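## Task

Pull the cap off the marker, then draw the numeral 3 on the whiteboard with no other marks; the numeral's top must face the whiteboard's long side that is farther from the robot.

## Robot and tools

ROBOT. Two arms, left_arm and right_arm, each with six joints and a gripper. The fingers point along the gripper's +z axis and close along its y axis. The reported hand position is the spot between the finger pads, roughly 1 cm behind the tips.

FRAME. One shared scene frame: origin on the tabletop midway between the arms, +x out over the table, +z up, left_arm on the +y side. The arm names do not match image left/right. Printed hand positions are in metres with orientation as quaternion wxyz, and can be a bit off, more so at long reach.

JOINT ORDER (critical). In every row and every per-joint list in results, each arm's joints run: wrist pitch, wrist yaw, shoulder, elbow, wrist roll, waist. Use only this order. Stated ranges in radians: wrist pitch -1.571..1.571, wrist yaw -1.571..1.571, shoulder 0.000..3.142, elbow 0.000..3.142, wrist roll -2.094..2.094, waist -2.618..3.054. True ends may differ by up to 0.036 rad; a target more than 0.036 rad beyond a stated end (and beyond the current angle) gets the call rejected. Commands past a real end are clipped, and the result may say "joint sent to its limit"; missing that line proves nothing.

ROW. A row is 14 numbers, always both arms: left_arm's six absolute joint angles (radians, order above) plus its grip value, then right_arm's six plus grip. Grip is a scale from -1 (closed) to +1 (fully open); pads meet near -0.94 and each millimetre of object width adds about 0.0208. Optionally append 12 stiffness factors in 0..1 (left six, then right six, in joint order) that scale each joint's position gain and persist until changed.

TOOLS.
- execute_actions(actions): a list of actions; each action is a table of up to 15 rows, one row per 1/30 s step; a short table repeats its final row for the rest of the 15 steps. An empty list just returns state and images.
- move(target, speed, blocking): target is one row of absolute joint angles; all joints travel together so each finishes at the same time (grippers trace curves). speed is the peak rate in rad/s of the joint with the longest travel, 0.01..2, default 0.5. Paths last between 0.5 and 10 s (cut off at 10 s). Grip numbers are sent at the start. No collision avoidance with objects or the other arm. With blocking=false the result comes after 0.5 s; use wait(0) to check, and call wait or stop before sending other motion.
- wait(seconds): 0..10, holds the last command; a running move keeps going.
- stop: brakes a running move; fingers are unaffected.
- zoom_image(camera, region): region [x0,y0,x1,y1] in pixels, at most 504x504, from cam_head_left, cam_head_right, cam_high, cam_low, cam_left_wrist, cam_right_wrist (all 504x504).
- finished_scene(scene): ends the current scene permanently; the digit must already be written and stay so. Its reply may name one failure but never confirms success.

MOTION LIMITS. Each joint's sent target stays within a lead of its measured angle (waist 0.202, shoulder 0.258, elbow 0.238, wrist pitch 0.573, wrist yaw and roll 0.522 rad), and targets are scaled back if they would shift the gripper more than 70 mm from where it is. So large changes need several actions; re-send unfinished targets. Friction can leave a joint up to about 0.031 rad short, and smaller commanded changes may not move it. To keep a joint still, resend its "Joint targets" value.

RESULTS. Each result gives per-arm pose, Joint positions (six angles plus opening in metres, 0.093 open to 0.000 closed), Joint velocities, Joint targets, grip_measured (motor position on the -1..1 scale, per-gripper bias up to 0.02), and joint torques (offset and noisy). A held rigid object shows an opening up to about 12 mm below its width. "joint command not followed" means a clearance check altered some joint targets. A move adds a "move:" line: outcome (done, off_target, moving, held, fault), limits=held or limits=none, and each arm's joint farthest from target. FAULT or OVER-TEMPERATURE FAULT lines mean an arm stopped; MOTOR HOT warns from 75 °C, the arm halts at 90 °C and drops at 100 °C, so avoid long heavy holds.

GRIPPING. To keep a grasp, keep sending the same closing grip number; sending lower presses harder, up to roughly 50-62 N per pad. Thin parts get less force.

AVOID. Knocking or placing anything off the table, dropping the marker or cap, fast impacts, pressing deep past contact (the pen on the board should touch lightly), stray marks on the board, and arms colliding or pushing each other. Loose objects may occasionally get nudged by a disturbance. The robot holds its last command while you deliberate.

Each tool is called after "Emit:" as name([rows], argument=value, ...), one row to a line, values as JSON.

## Session

Emit:
execute_actions(actions=[])

Scene clock: 0.00 s.
left_arm: end_effector_position=(+0.3771, +0.4235, +0.3882) grip_measured=+1.000 end_effector_quat_wxyz=(+0.693, -0.056, +0.717, +0.052) | right_arm: end_effector_position=(+0.0256, -0.5250, +0.1529) grip_measured=+1.000 end_effector_quat_wxyz=(+0.004, -0.163, +0.984, -0.075)
Joint names: [wrist pitch, wrist yaw, shoulder, elbow, wrist roll, waist]
Joint positions: left_arm=[-0.009 -0.007  1.052  1.026 -0.003  0.012  0.093] | right_arm=[-1.419 -0.005  0.981  0.98  -1.714 -1.251  0.093]
Joint velocities: left_arm=[ 0.007  0.022 -0.007 -0.017 -0.022  0.002  0.   ] | right_arm=[ 0.022 -0.037 -0.002 -0.017  0.037 -0.007 -0.   ]
Joint torques (N m, as the arm reports them, + toward a larger angle): no reading
Motor temperatures (°C, as the motors report them): left_arm=[24 25 27 23 27 24] | right_arm=[23 25 24 23 25 26]
Joint targets: left_arm=[-0.009 -0.007 1.052 1.026 -0.003 0.012] | right_arm=[-1.419 -0.005 0.981 0.980 -1.714 -1.251]
Joint stiffness scale: left_arm=[1. 1. 1. 1. 1. 1.] | right_arm=[1. 1. 1. 1. 1. 1.]

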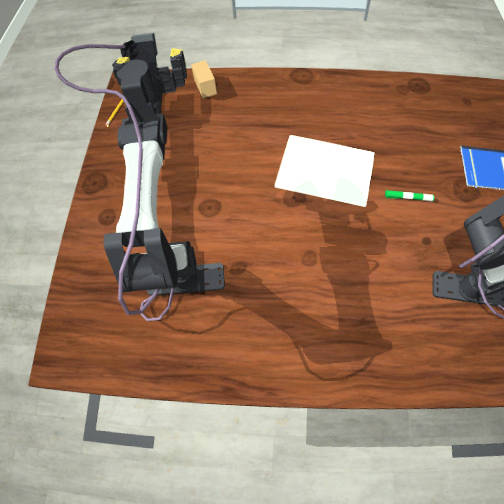

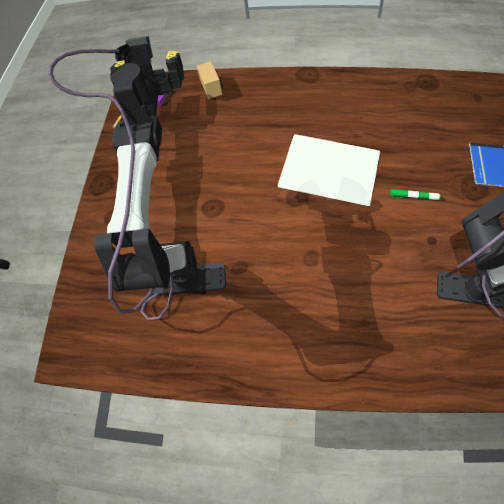

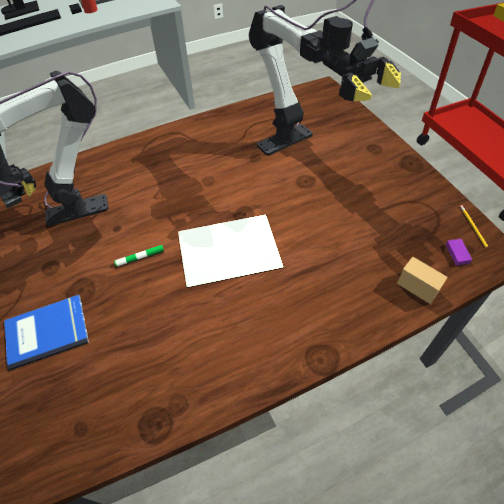

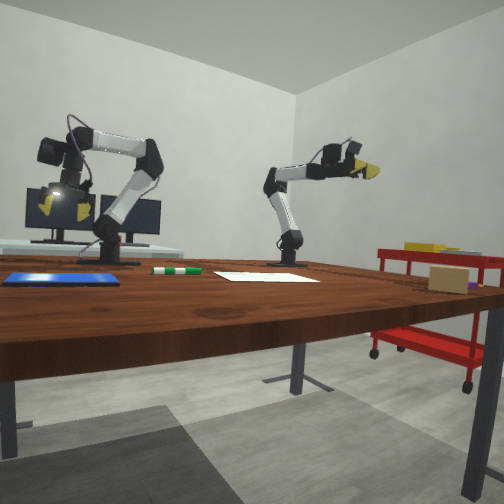

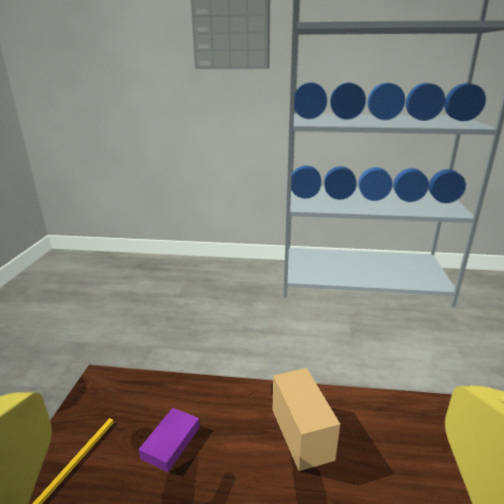

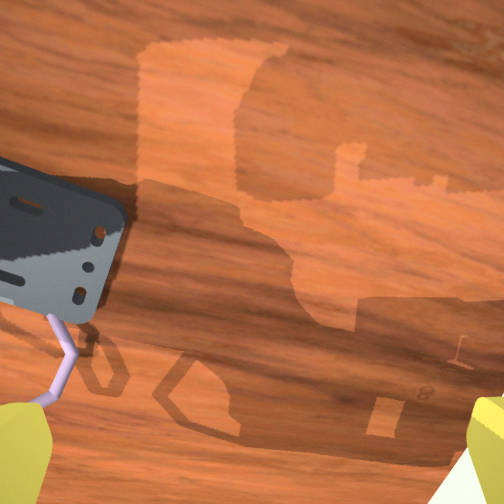

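Emit:
zoom_image(camera="cam_head_left", region=[260,120,504,320])

Emit:
move(target=[-0.009,-0.007,1.052,1.026,-0.003,0.012,1,-1.4,0,1.55,1.4,-2.0,0.65,1], speed=1.0)

Region (260, 120, 504, 320) of cam_head_left's 504x504 image, scaled by 2.066, with more detail than that image has; it fills the top 413 rows of this view, and the rest is white.

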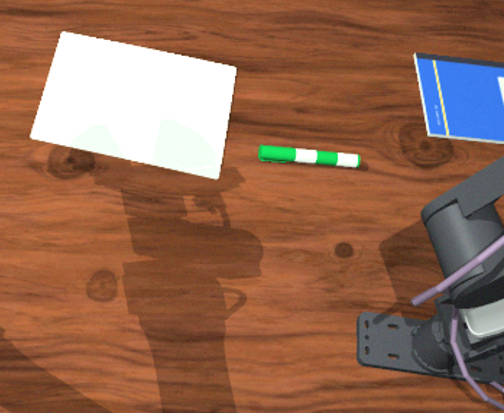

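Scene clock: 42.00 s.
left_arm: end_effector_position=(+0.3771, +0.4235, +0.3882) grip_measured=+1.000 end_effector_quat_wxyz=(+0.693, -0.056, +0.717, +0.052) | right_arm: end_effector_position=(+0.2267, -0.2451, +0.1568) grip_measured=+1.000 end_effector_quat_wxyz=(-0.003, +0.949, -0.316, +0.001)
Joint names: [wrist pitch, wrist yaw, shoulder, elbow, wrist roll, waist]
Joint positions: left_arm=[-0.009 -0.007  1.052  1.026 -0.003  0.012  0.093] | right_arm=[-1.411 -0.002  1.535  1.382 -1.991  0.642  0.093]
Joint velocities: left_arm=[ 0.007 -0.022 -0.012  0.012  0.007  0.007  0.   ] | right_arm=[-0.037 -0.007 -0.007  0.002  0.007  0.007  0.   ]
Joint torques (N m, as the arm reports them, + toward a larger angle): left_arm=[ 2.16  0.01 -2.95  8.76 -0.03 -0.4 ] | right_arm=[ 0.41 -0.07 -4.59  7.53  0.01  0.16]
Motor temperatures (°C, as the motors report them): left_arm=[29 25 28 28 27 24] | right_arm=[24 25 25 27 25 26]
Joint targets: left_arm=[-0.009 -0.007 1.052 1.026 -0.003 0.012] | right_arm=[-1.400 -0.000 1.550 1.400 -2.000 0.650]
Joint stiffness scale: left_arm=[1. 1. 1. 1. 1. 1.] | right_arm=[1. 1. 1. 1. 1. 1.]
move: done; limits=none; left_arm: farthest joint: the waist, 0.000 radians from its target (0.000 radians at the start); right_arm: farthest joint: the elbow, 0.018 radians from its target (0.420 radians at the start)

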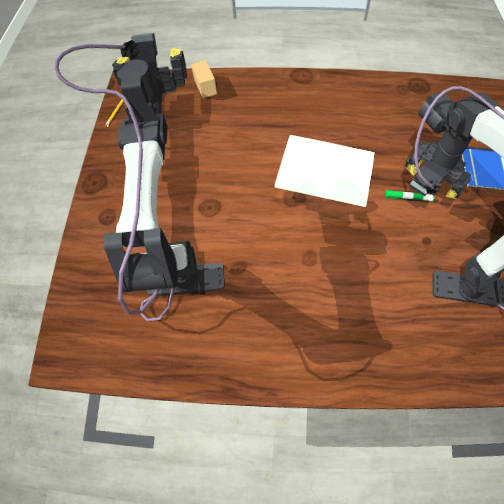

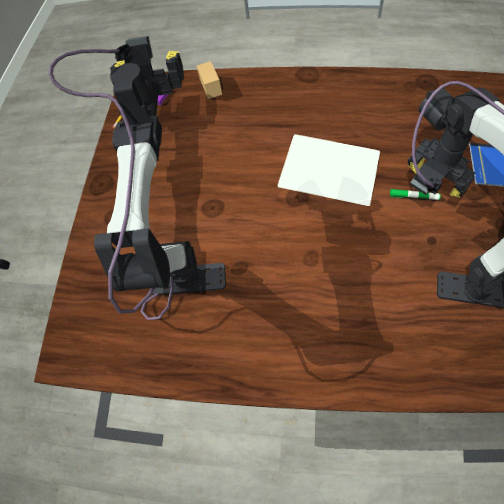

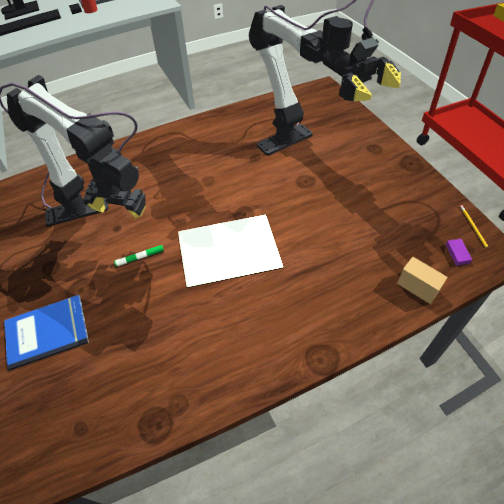

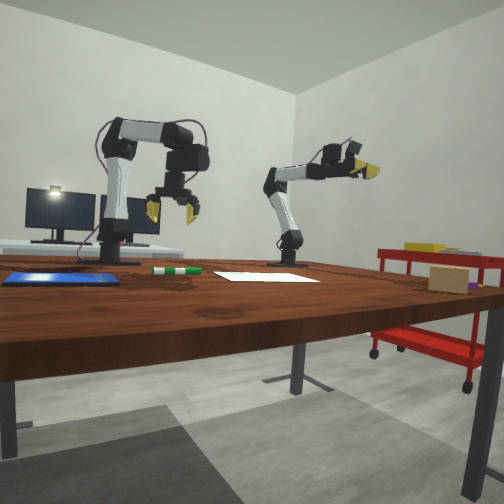

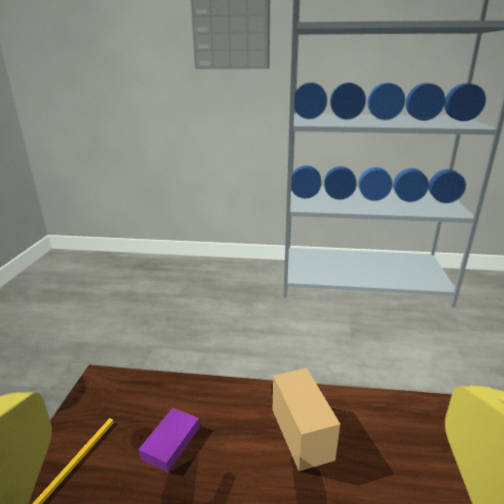

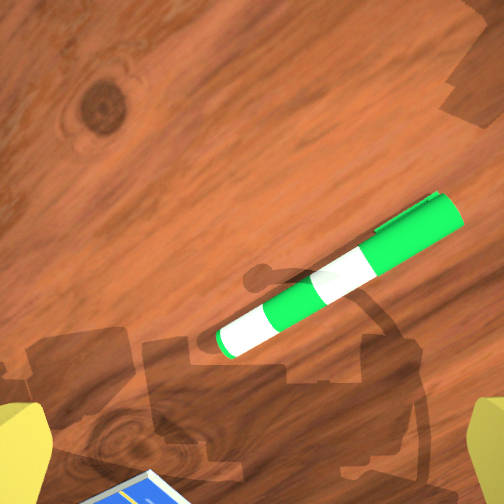

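Emit:
move(target=[-0.009,-0.007,1.052,1.026,-0.003,0.012,1,-1.065,0,1.64,1.13,2.09,0.633,0.3], speed=1.8)

Scene clock: 66.17 s.
left_arm: end_effector_position=(+0.3771, +0.4235, +0.3882) grip_measured=+1.000 end_effector_quat_wxyz=(+0.693, -0.056, +0.717, +0.052) | right_arm: end_effector_position=(+0.2454, -0.2348, +0.0781) grip_measured=+0.302 end_effector_quat_wxyz=(+0.002, +0.704, +0.710, +0.010)
Joint names: [wrist pitch, wrist yaw, shoulder, elbow, wrist roll, waist]
Joint positions: left_arm=[-0.009 -0.007  1.052  1.026 -0.003  0.012  0.093] | right_arm=[-1.083 -0.002  1.623  1.156  2.07   0.642  0.06 ]
Joint velocities: left_arm=[ 0.051 -0.051  0.012 -0.012  0.022 -0.002  0.   ] | right_arm=[ 0.022  0.037 -0.012 -0.002  0.081  0.002  0.   ]
Joint torques (N m, as the arm reports them, + toward a larger angle): left_arm=[ 2.16  0.01 -2.95  8.76 -0.03 -0.4 ] | right_arm=[ 0.49  0.05 -5.11  4.31  0.15 -0.99]
Motor temperatures (°C, as the motors report them): left_arm=[31 25 28 29 27 24] | right_arm=[23 25 26 29 25 26]
Joint targets: left_arm=[-0.009 -0.007 1.052 1.026 -0.003 0.012] | right_arm=[-1.065 0.000 1.640 1.130 2.078 0.633]
Joint stiffness scale: left_arm=[1. 1. 1. 1. 1. 1.] | right_arm=[1. 1. 1. 1. 1. 1.]
joint sent to its limit (right arm) — the command would take the wrist roll past its upper limit, so that joint was sent only as far as its limit.
move: off_target (right_arm); limits=none; left_arm: farthest joint: the waist, 0.000 radians from its target (0.000 radians at the start); right_arm: farthest joint: the elbow, 0.026 radians from its target (0.252 radians at the start)

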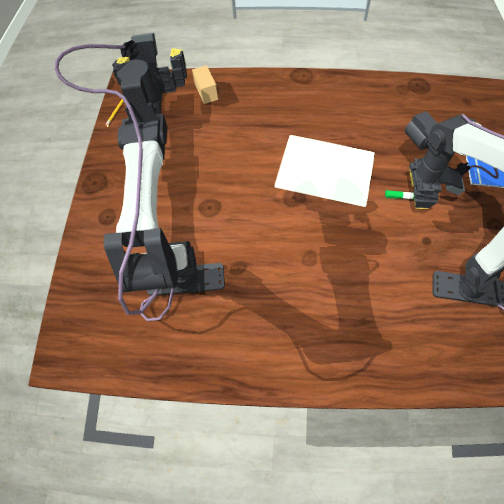

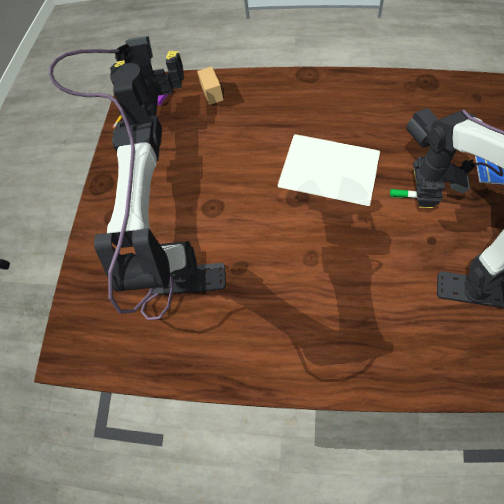

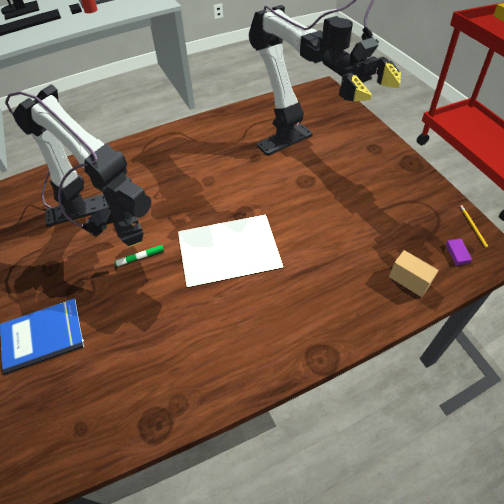

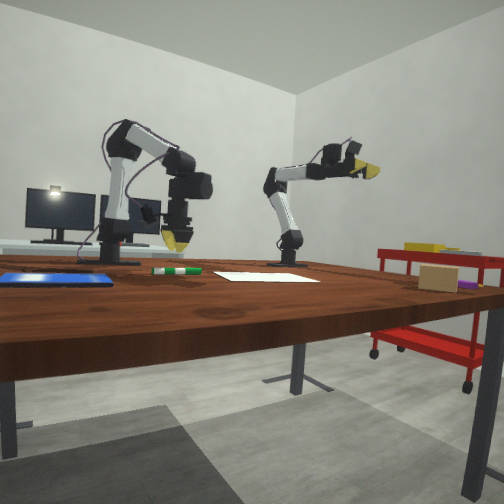

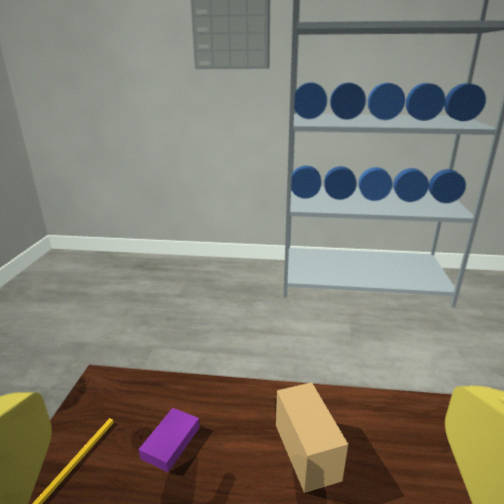

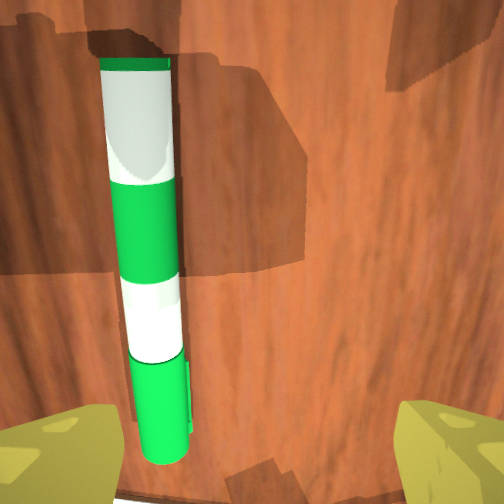

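Emit:
move(target=[-0.009,-0.007,1.052,1.026,-0.003,0.012,1,-0.927,0,1.77,1.105,1.97,0.5,0.3])

Scene clock: 76.40 s.
left_arm: end_effector_position=(+0.3771, +0.4235, +0.3882) grip_measured=+1.000 end_effector_quat_wxyz=(+0.693, -0.056, +0.717, +0.052) | right_arm: end_effector_position=(+0.2762, -0.2632, +0.0337) grip_measured=+0.302 end_effector_quat_wxyz=(-0.003, +0.719, +0.695, -0.003)
Joint names: [wrist pitch, wrist yaw, shoulder, elbow, wrist roll, waist]
Joint positions: left_arm=[-0.009 -0.007  1.052  1.026 -0.003  0.012  0.093] | right_arm=[-0.945 -0.002  1.76   1.126  1.979  0.509  0.06 ]
Joint velocities: left_arm=[-0.007 -0.007  0.012 -0.022  0.007  0.002  0.   ] | right_arm=[ 0.007  0.007  0.027 -0.027  0.037 -0.012 -0.   ]
Joint torques (N m, as the arm reports them, + toward a larger angle): left_arm=[ 2.16  0.01 -2.94  8.76 -0.03 -0.4 ] | right_arm=[ 0.44  0.05 -6.5   4.3   0.02 -1.01]
Motor temperatures (°C, as the motors report them): left_arm=[31 25 28 30 27 24] | right_arm=[23 25 27 29 25 26]
Joint targets: left_arm=[-0.009 -0.007 1.052 1.026 -0.003 0.012] | right_arm=[-0.927 0.000 1.770 1.105 1.970 0.500]
Joint stiffness scale: left_arm=[1. 1. 1. 1. 1. 1.] | right_arm=[1. 1. 1. 1. 1. 1.]
move: off_target (right_arm); limits=none; left_arm: farthest joint: the waist, 0.000 radians from its target (0.000 radians at the start); right_arm: farthest joint: the elbow, 0.021 radians from its target (0.051 radians at the start)

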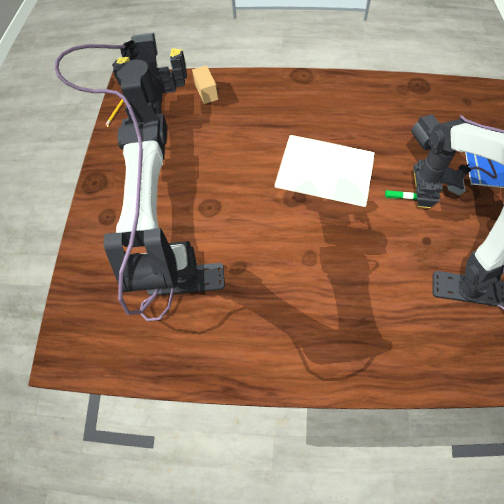

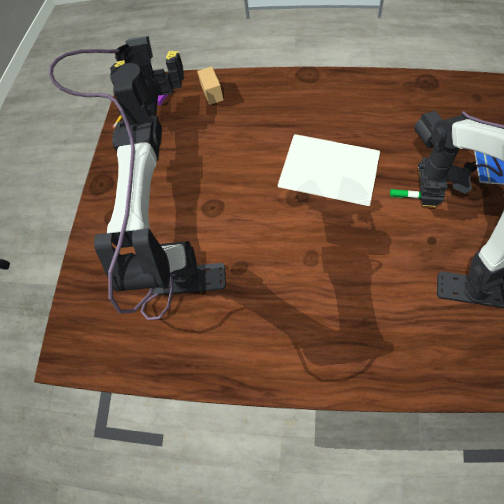

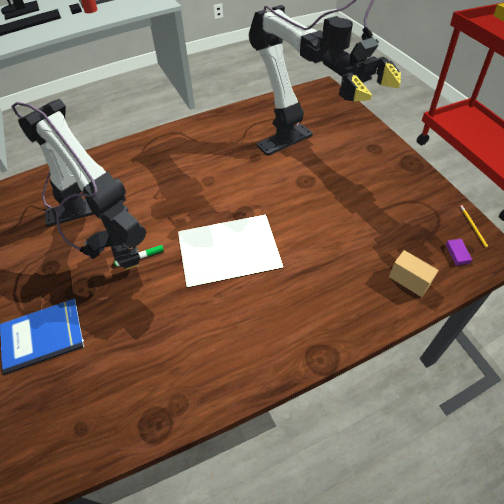

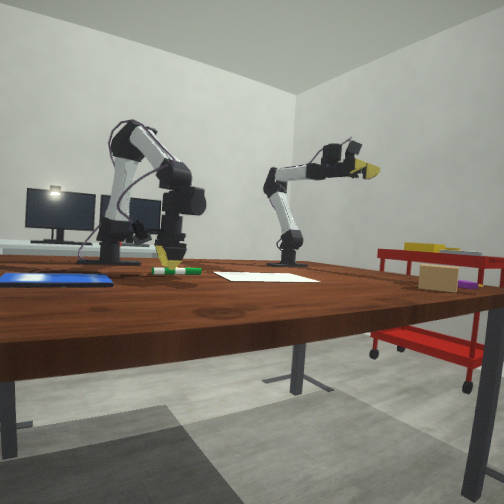

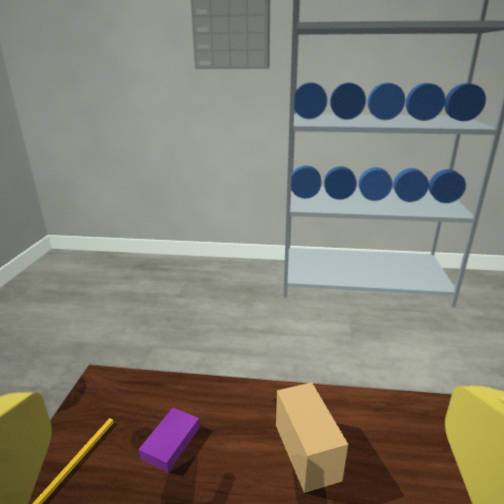

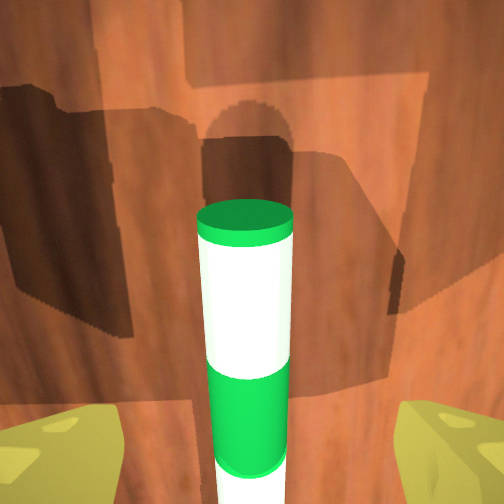

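Emit:
move(target=[-0.009,-0.007,1.052,1.026,-0.003,0.012,1,-0.831,0,1.813,1.058,1.97,0.5,0.3], speed=0.2)

Emit:
zoom_image(camera="cam_low", region=[120,210,240,300])

Scene clock: 83.77 s.
left_arm: end_effector_position=(+0.3771, +0.4235, +0.3882) grip_measured=+1.000 end_effector_quat_wxyz=(+0.693, -0.056, +0.717, +0.052) | right_arm: end_effector_position=(+0.2790, -0.2621, +0.0171) grip_measured=+0.301 end_effector_quat_wxyz=(-0.001, +0.719, +0.695, +0.000)
Joint names: [wrist pitch, wrist yaw, shoulder, elbow, wrist roll, waist]
Joint positions: left_arm=[-0.009 -0.007  1.052  1.026 -0.003  0.012  0.093] | right_arm=[-0.872 -0.002  1.79   1.091  1.978  0.509  0.06 ]
Joint velocities: left_arm=[-0.022 -0.051  0.012  0.007 -0.022 -0.012  0.   ] | right_arm=[-0.066  0.066 -0.002 -0.012 -0.051  0.017  0.001]
Joint torques (N m, as the arm reports them, + toward a larger angle): left_arm=[ 2.16  0.   -2.94  8.76 -0.03 -0.4 ] | right_arm=[ 0.69  0.05 -5.68  3.34  0.02 -1.01]
Motor temperatures (°C, as the motors report them): left_arm=[32 25 28 30 27 24] | right_arm=[23 25 27 28 25 26]
Joint targets: left_arm=[-0.009 -0.007 1.052 1.026 -0.003 0.012] | right_arm=[-0.831 -0.000 1.813 1.058 1.970 0.500]
Joint stiffness scale: left_arm=[1. 1. 1. 1. 1. 1.] | right_arm=[1. 1. 1. 1. 1. 1.]
move: off_target (right_arm); limits=none; left_arm: farthest joint: the waist, 0.000 radians from its target (0.000 radians at the start); right_arm: farthest joint: the wrist pitch, 0.041 radians from its target (0.114 radians at the start)

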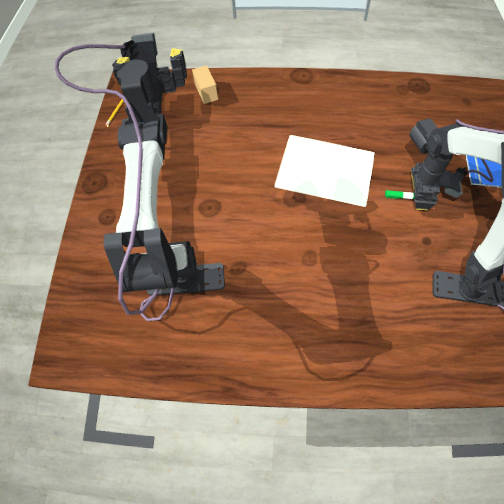

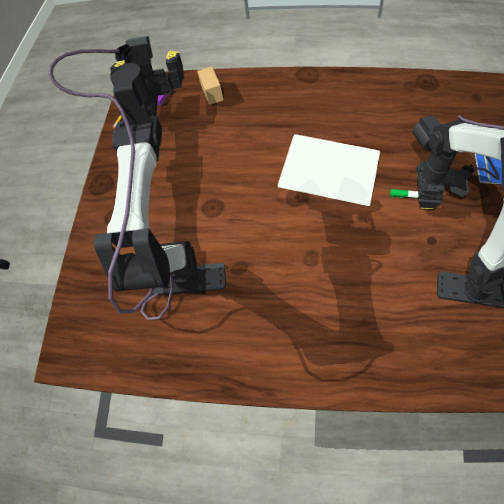

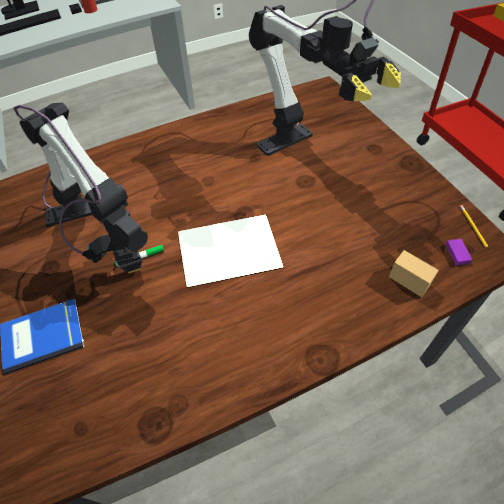

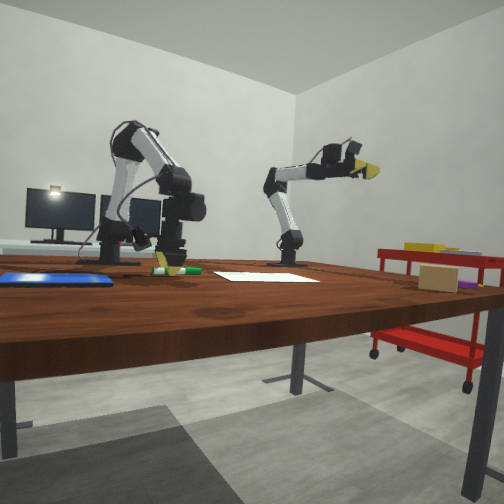

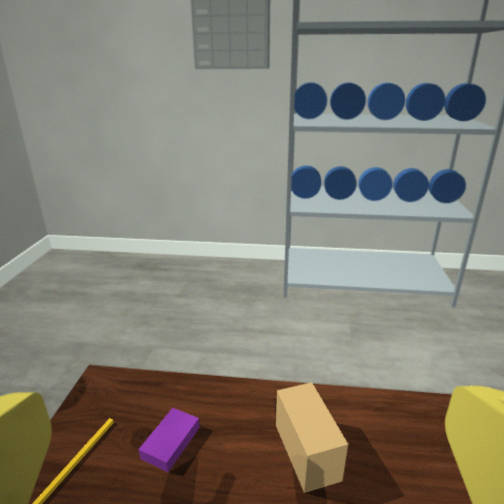

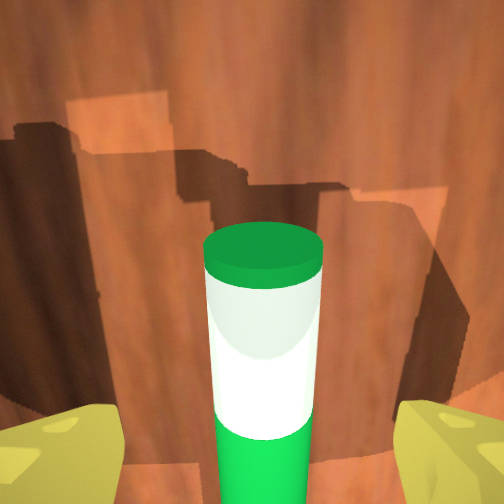

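Region (120, 210, 240, 300) of cam_low's 504x504 image, scaled by 4.200, with more detail than that image has; it fills the top 378 rows of this view, and the rest is white.

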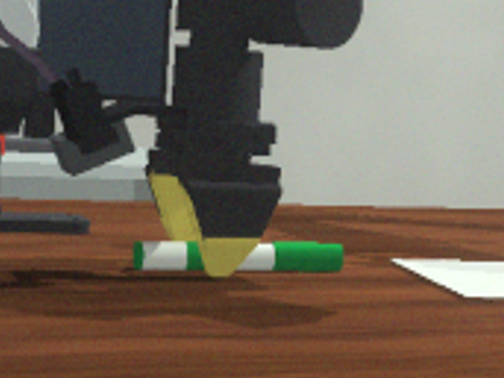

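Emit:
move(target=[0.3,0,1.2,0.7,0,-0.6,1,-0.86,0,1.785,1.095,1.975,0.505,-0.95], speed=0.7)

Emit:
move(target=[0.68,0,1.356,0.376,0,-1.45,0.6,-0.8,0,1.4,1.1,1.5,0.6,-0.95], speed=0.7)

Emit:
move(target=[0.68,0,1.356,0.376,0,-1.45,0.6,0.69,0,1.15,0.5,0,0.9,-0.95], speed=1.0)

Scene clock: 106.57 s.
left_arm: end_effector_position=(+0.3667, +0.1877, +0.2625) grip_measured=+1.000 end_effector_quat_wxyz=(+0.629, +0.172, +0.743, -0.147) | right_arm: end_effector_position=(+0.2794, -0.2621, +0.0172) grip_measured=-0.733 end_effector_quat_wxyz=(-0.000, +0.719, +0.695, +0.001)
Joint names: [wrist pitch, wrist yaw, shoulder, elbow, wrist roll, waist]
Joint positions: left_arm=[ 0.297 -0.005  1.182  0.72  -0.003 -0.595  0.093] | right_arm=[-0.871 -0.001  1.789  1.091  1.978  0.509  0.01 ]
Joint velocities: left_arm=[-0.007  0.037  0.002  0.007  0.007 -0.002  0.   ] | right_arm=[-0.022  0.022 -0.007  0.022  0.022  0.002  0.001]
Joint torques (N m, as the arm reports them, + toward a larger angle): left_arm=[ 2.21  0.05 -2.97  7.29  0.   -0.8 ] | right_arm=[ 0.38  0.04 -7.7   5.95  0.06 -0.67]
Motor temperatures (°C, as the motors report them): left_arm=[33 25 28 31 27 24] | right_arm=[24 25 29 27 25 26]
Joint targets: left_arm=[0.300 -0.000 1.200 0.700 0.000 -0.600] | right_arm=[-0.860 0.000 1.785 1.095 1.975 0.505]
Joint stiffness scale: left_arm=[1. 1. 1. 1. 1. 1.] | right_arm=[1. 1. 1. 1. 1. 1.]
move: done; limits=none; left_arm: farthest joint: the elbow, 0.020 radians from its target (0.326 radians at the start); right_arm: farthest joint: the wrist pitch, 0.011 radians from its target (0.012 radians at the start)

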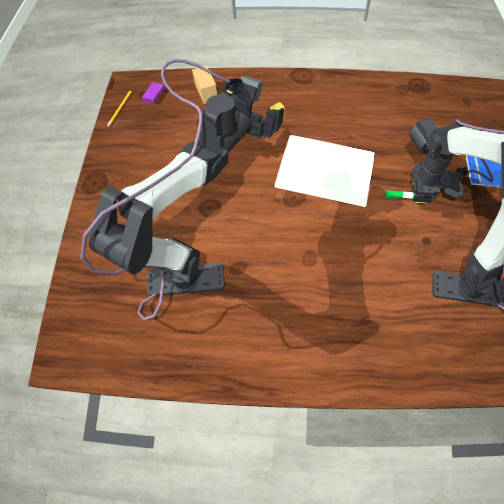

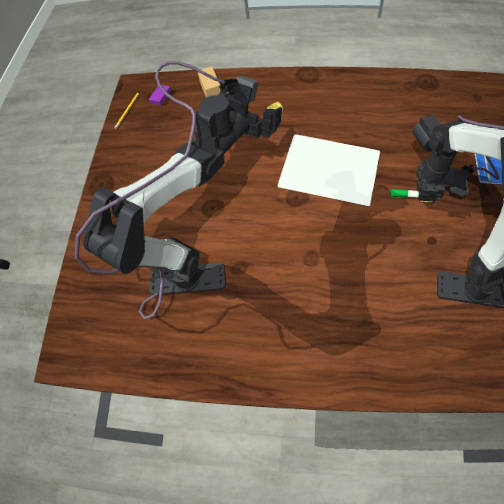

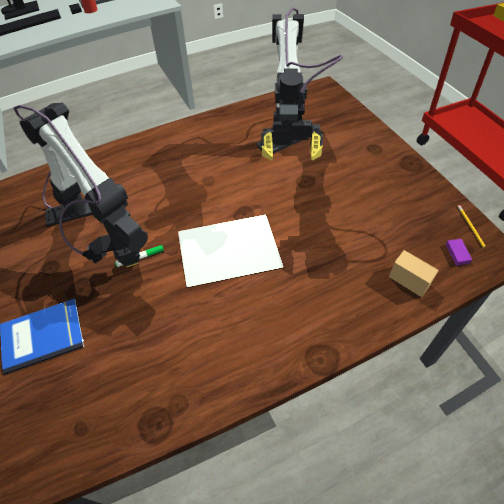

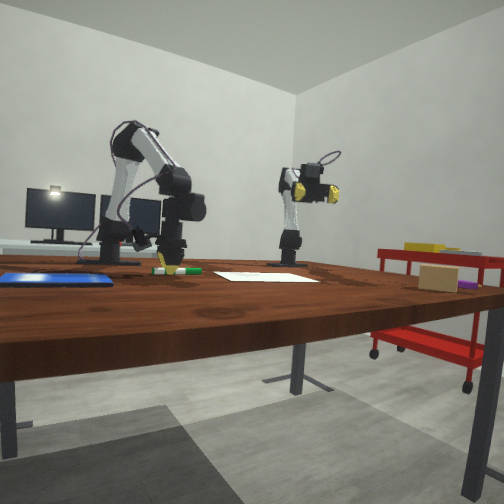

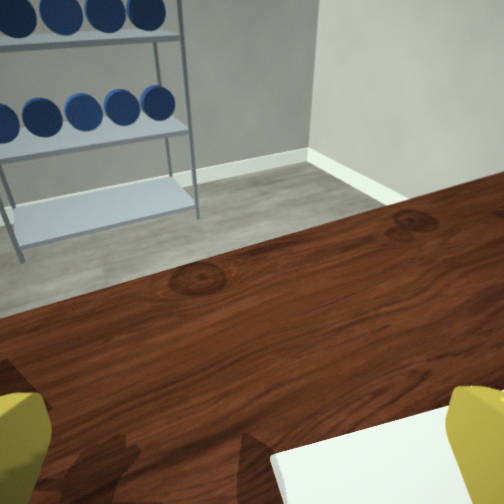

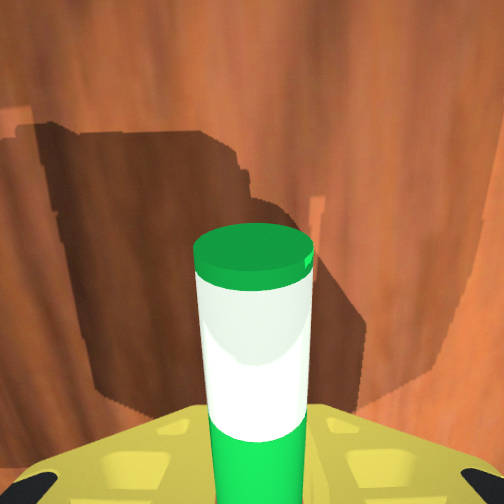

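Scene clock: 108.57 s.
left_arm: end_effector_position=(+0.1032, -0.0055, +0.1458) grip_measured=+0.602 end_effector_quat_wxyz=(+0.483, +0.481, +0.630, -0.371) | right_arm: end_effector_position=(+0.2952, -0.2283, +0.1363) grip_measured=-0.733 end_effector_quat_wxyz=(+0.122, +0.492, +0.842, +0.183)
Joint names: [wrist pitch, wrist yaw, shoulder, elbow, wrist roll, waist]
Joint positions: left_arm=[ 0.677 -0.004  1.335  0.398 -0.003 -1.444  0.074] | right_arm=[-0.813 -0.001  1.405  1.091  1.508  0.587  0.01 ]
Joint velocities: left_arm=[ 0.007  0.022  0.007 -0.022 -0.022  0.012 -0.001] | right_arm=[-0.066  0.037 -0.017 -0.017 -0.051 -0.012  0.   ]
Joint torques (N m, as the arm reports them, + toward a larger angle): left_arm=[ 2.22  0.05 -2.97  5.93 -0.01 -0.85] | right_arm=[ 1.43  0.05 -5.65  7.7  -0.01  0.51]
Motor temperatures (°C, as the motors report them): left_arm=[33 25 28 31 27 24] | right_arm=[24 25 29 28 25 26]
Joint targets: left_arm=[0.680 0.000 1.356 0.376 -0.000 -1.450] | right_arm=[-0.800 -0.000 1.400 1.100 1.500 0.600]
Joint stiffness scale: left_arm=[1. 1. 1. 1. 1. 1.] | right_arm=[1. 1. 1. 1. 1. 1.]
move: off_target (left_arm); limits=none; left_arm: farthest joint: the elbow, 0.022 radians from its target (0.344 radians at the start); right_arm: farthest joint: the waist, 0.013 radians from its target (0.091 radians at the start)

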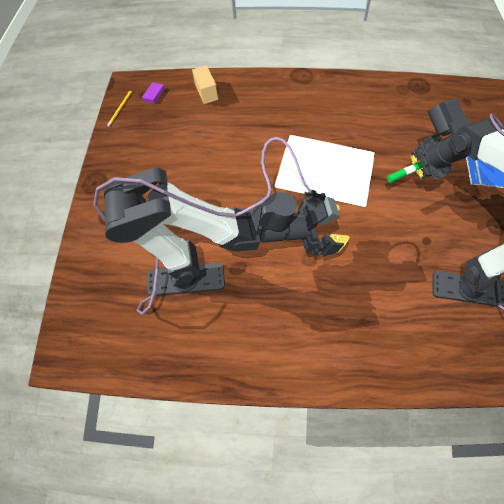

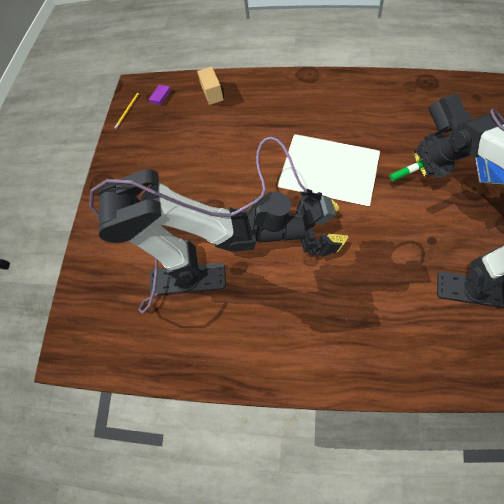

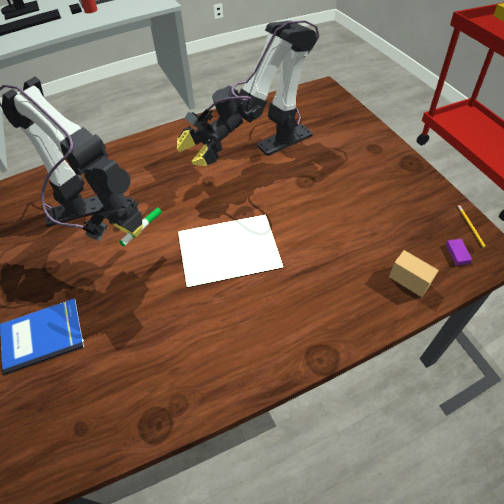

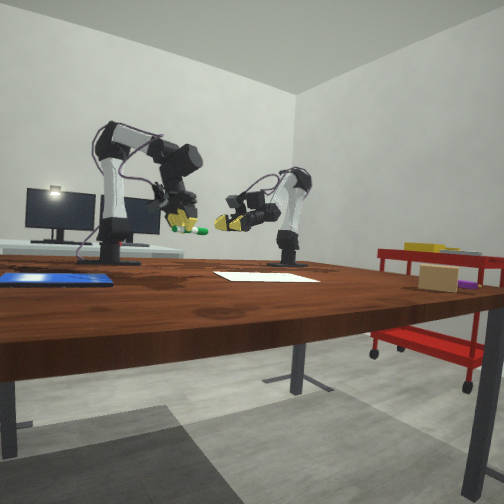

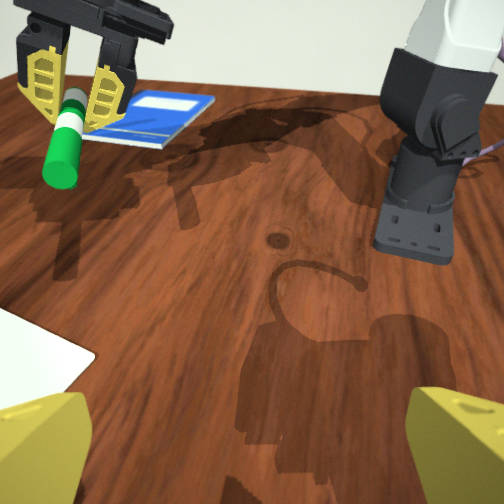

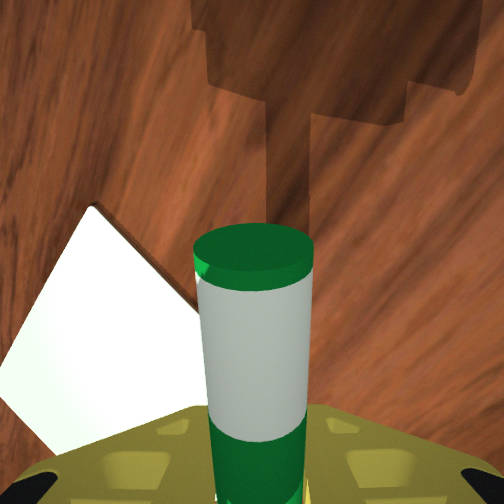

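Scene clock: 111.03 s.
left_arm: end_effector_position=(+0.1032, -0.0055, +0.1460) grip_measured=+0.602 end_effector_quat_wxyz=(+0.483, +0.481, +0.630, -0.371) | right_arm: end_effector_position=(+0.2811, -0.1069, +0.2701) grip_measured=-0.734 end_effector_quat_wxyz=(+0.671, -0.251, +0.643, +0.269)
Joint names: [wrist pitch, wrist yaw, shoulder, elbow, wrist roll, waist]
Joint positions: left_arm=[ 0.678 -0.004  1.335  0.398 -0.003 -1.444  0.074] | right_arm=[ 0.679 -0.001  1.16   0.527  0.008  0.887  0.01 ]
Joint velocities: left_arm=[ 0.007 -0.022 -0.002  0.002  0.022  0.002  0.003] | right_arm=[ 0.022 -0.022  0.007 -0.002 -0.081 -0.027 -0.001]
Joint torques (N m, as the arm reports them, + toward a larger angle): left_arm=[ 2.21  0.04 -2.99  5.93 -0.01 -0.86] | right_arm=[ 2.49 -0.01 -4.36  5.64  0.01  0.49]
Motor temperatures (°C, as the motors report them): left_arm=[33 25 28 31 27 24] | right_arm=[25 25 29 28 25 26]
Joint targets: left_arm=[0.680 -0.000 1.356 0.376 -0.000 -1.450] | right_arm=[0.690 -0.000 1.150 0.500 -0.000 0.900]
Joint stiffness scale: left_arm=[1. 1. 1. 1. 1. 1.] | right_arm=[1. 1. 1. 1. 1. 1.]
move: off_target (left_arm, right_arm); limits=none; left_arm: farthest joint: the elbow, 0.022 radians from its target (0.022 radians at the start); right_arm: farthest joint: the elbow, 0.027 radians from its target (0.591 radians at the start)

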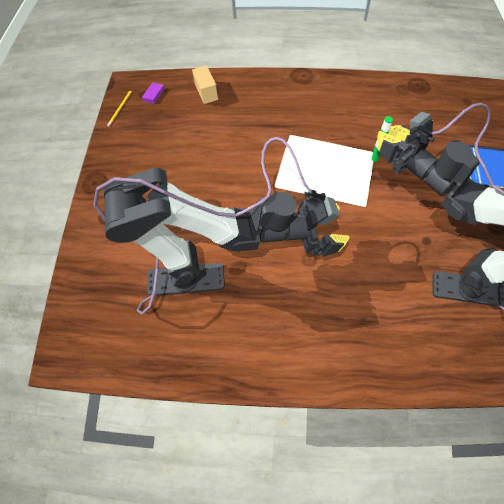

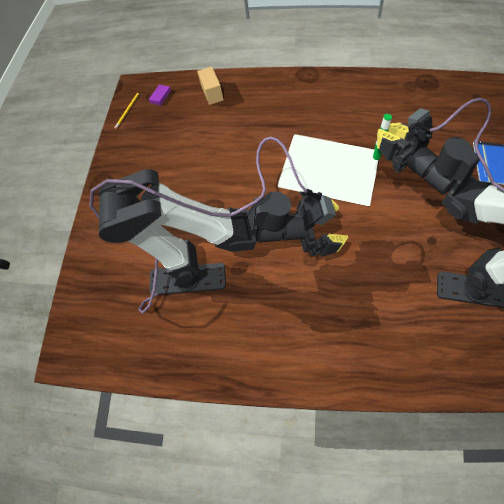

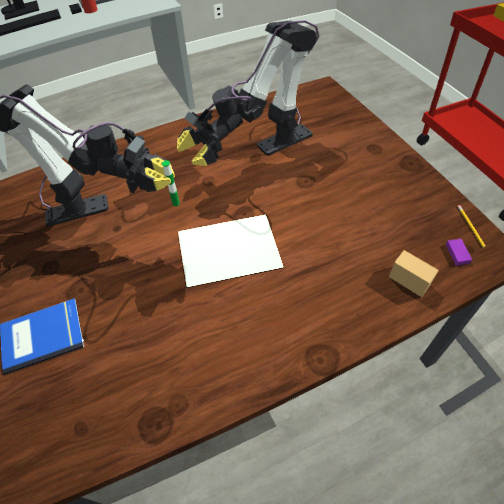

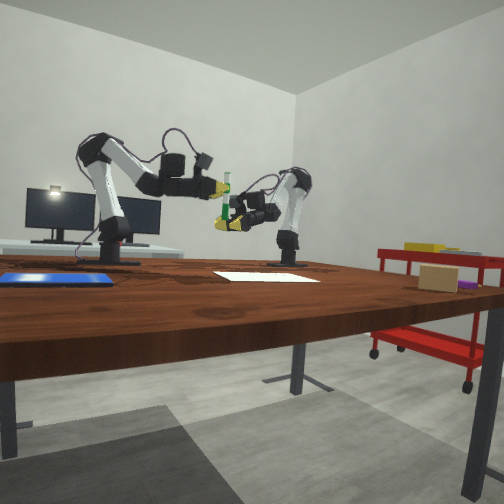

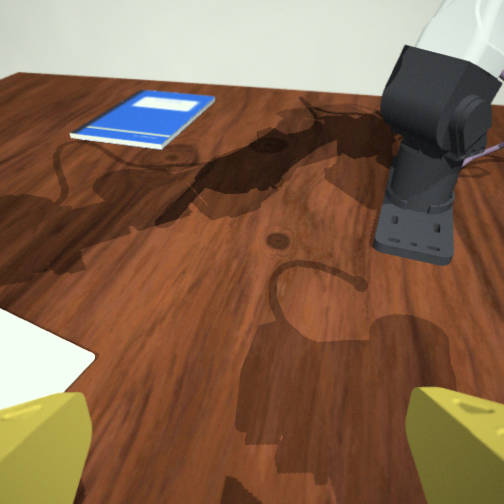

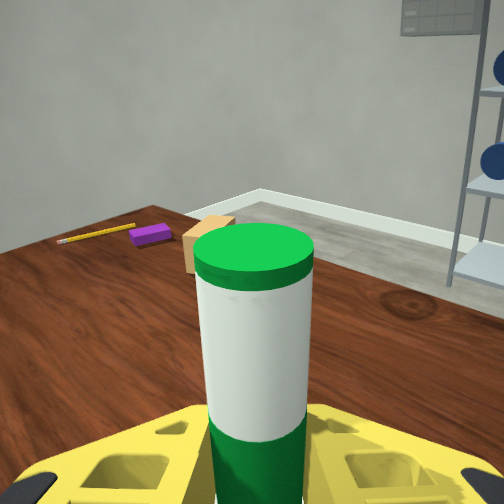

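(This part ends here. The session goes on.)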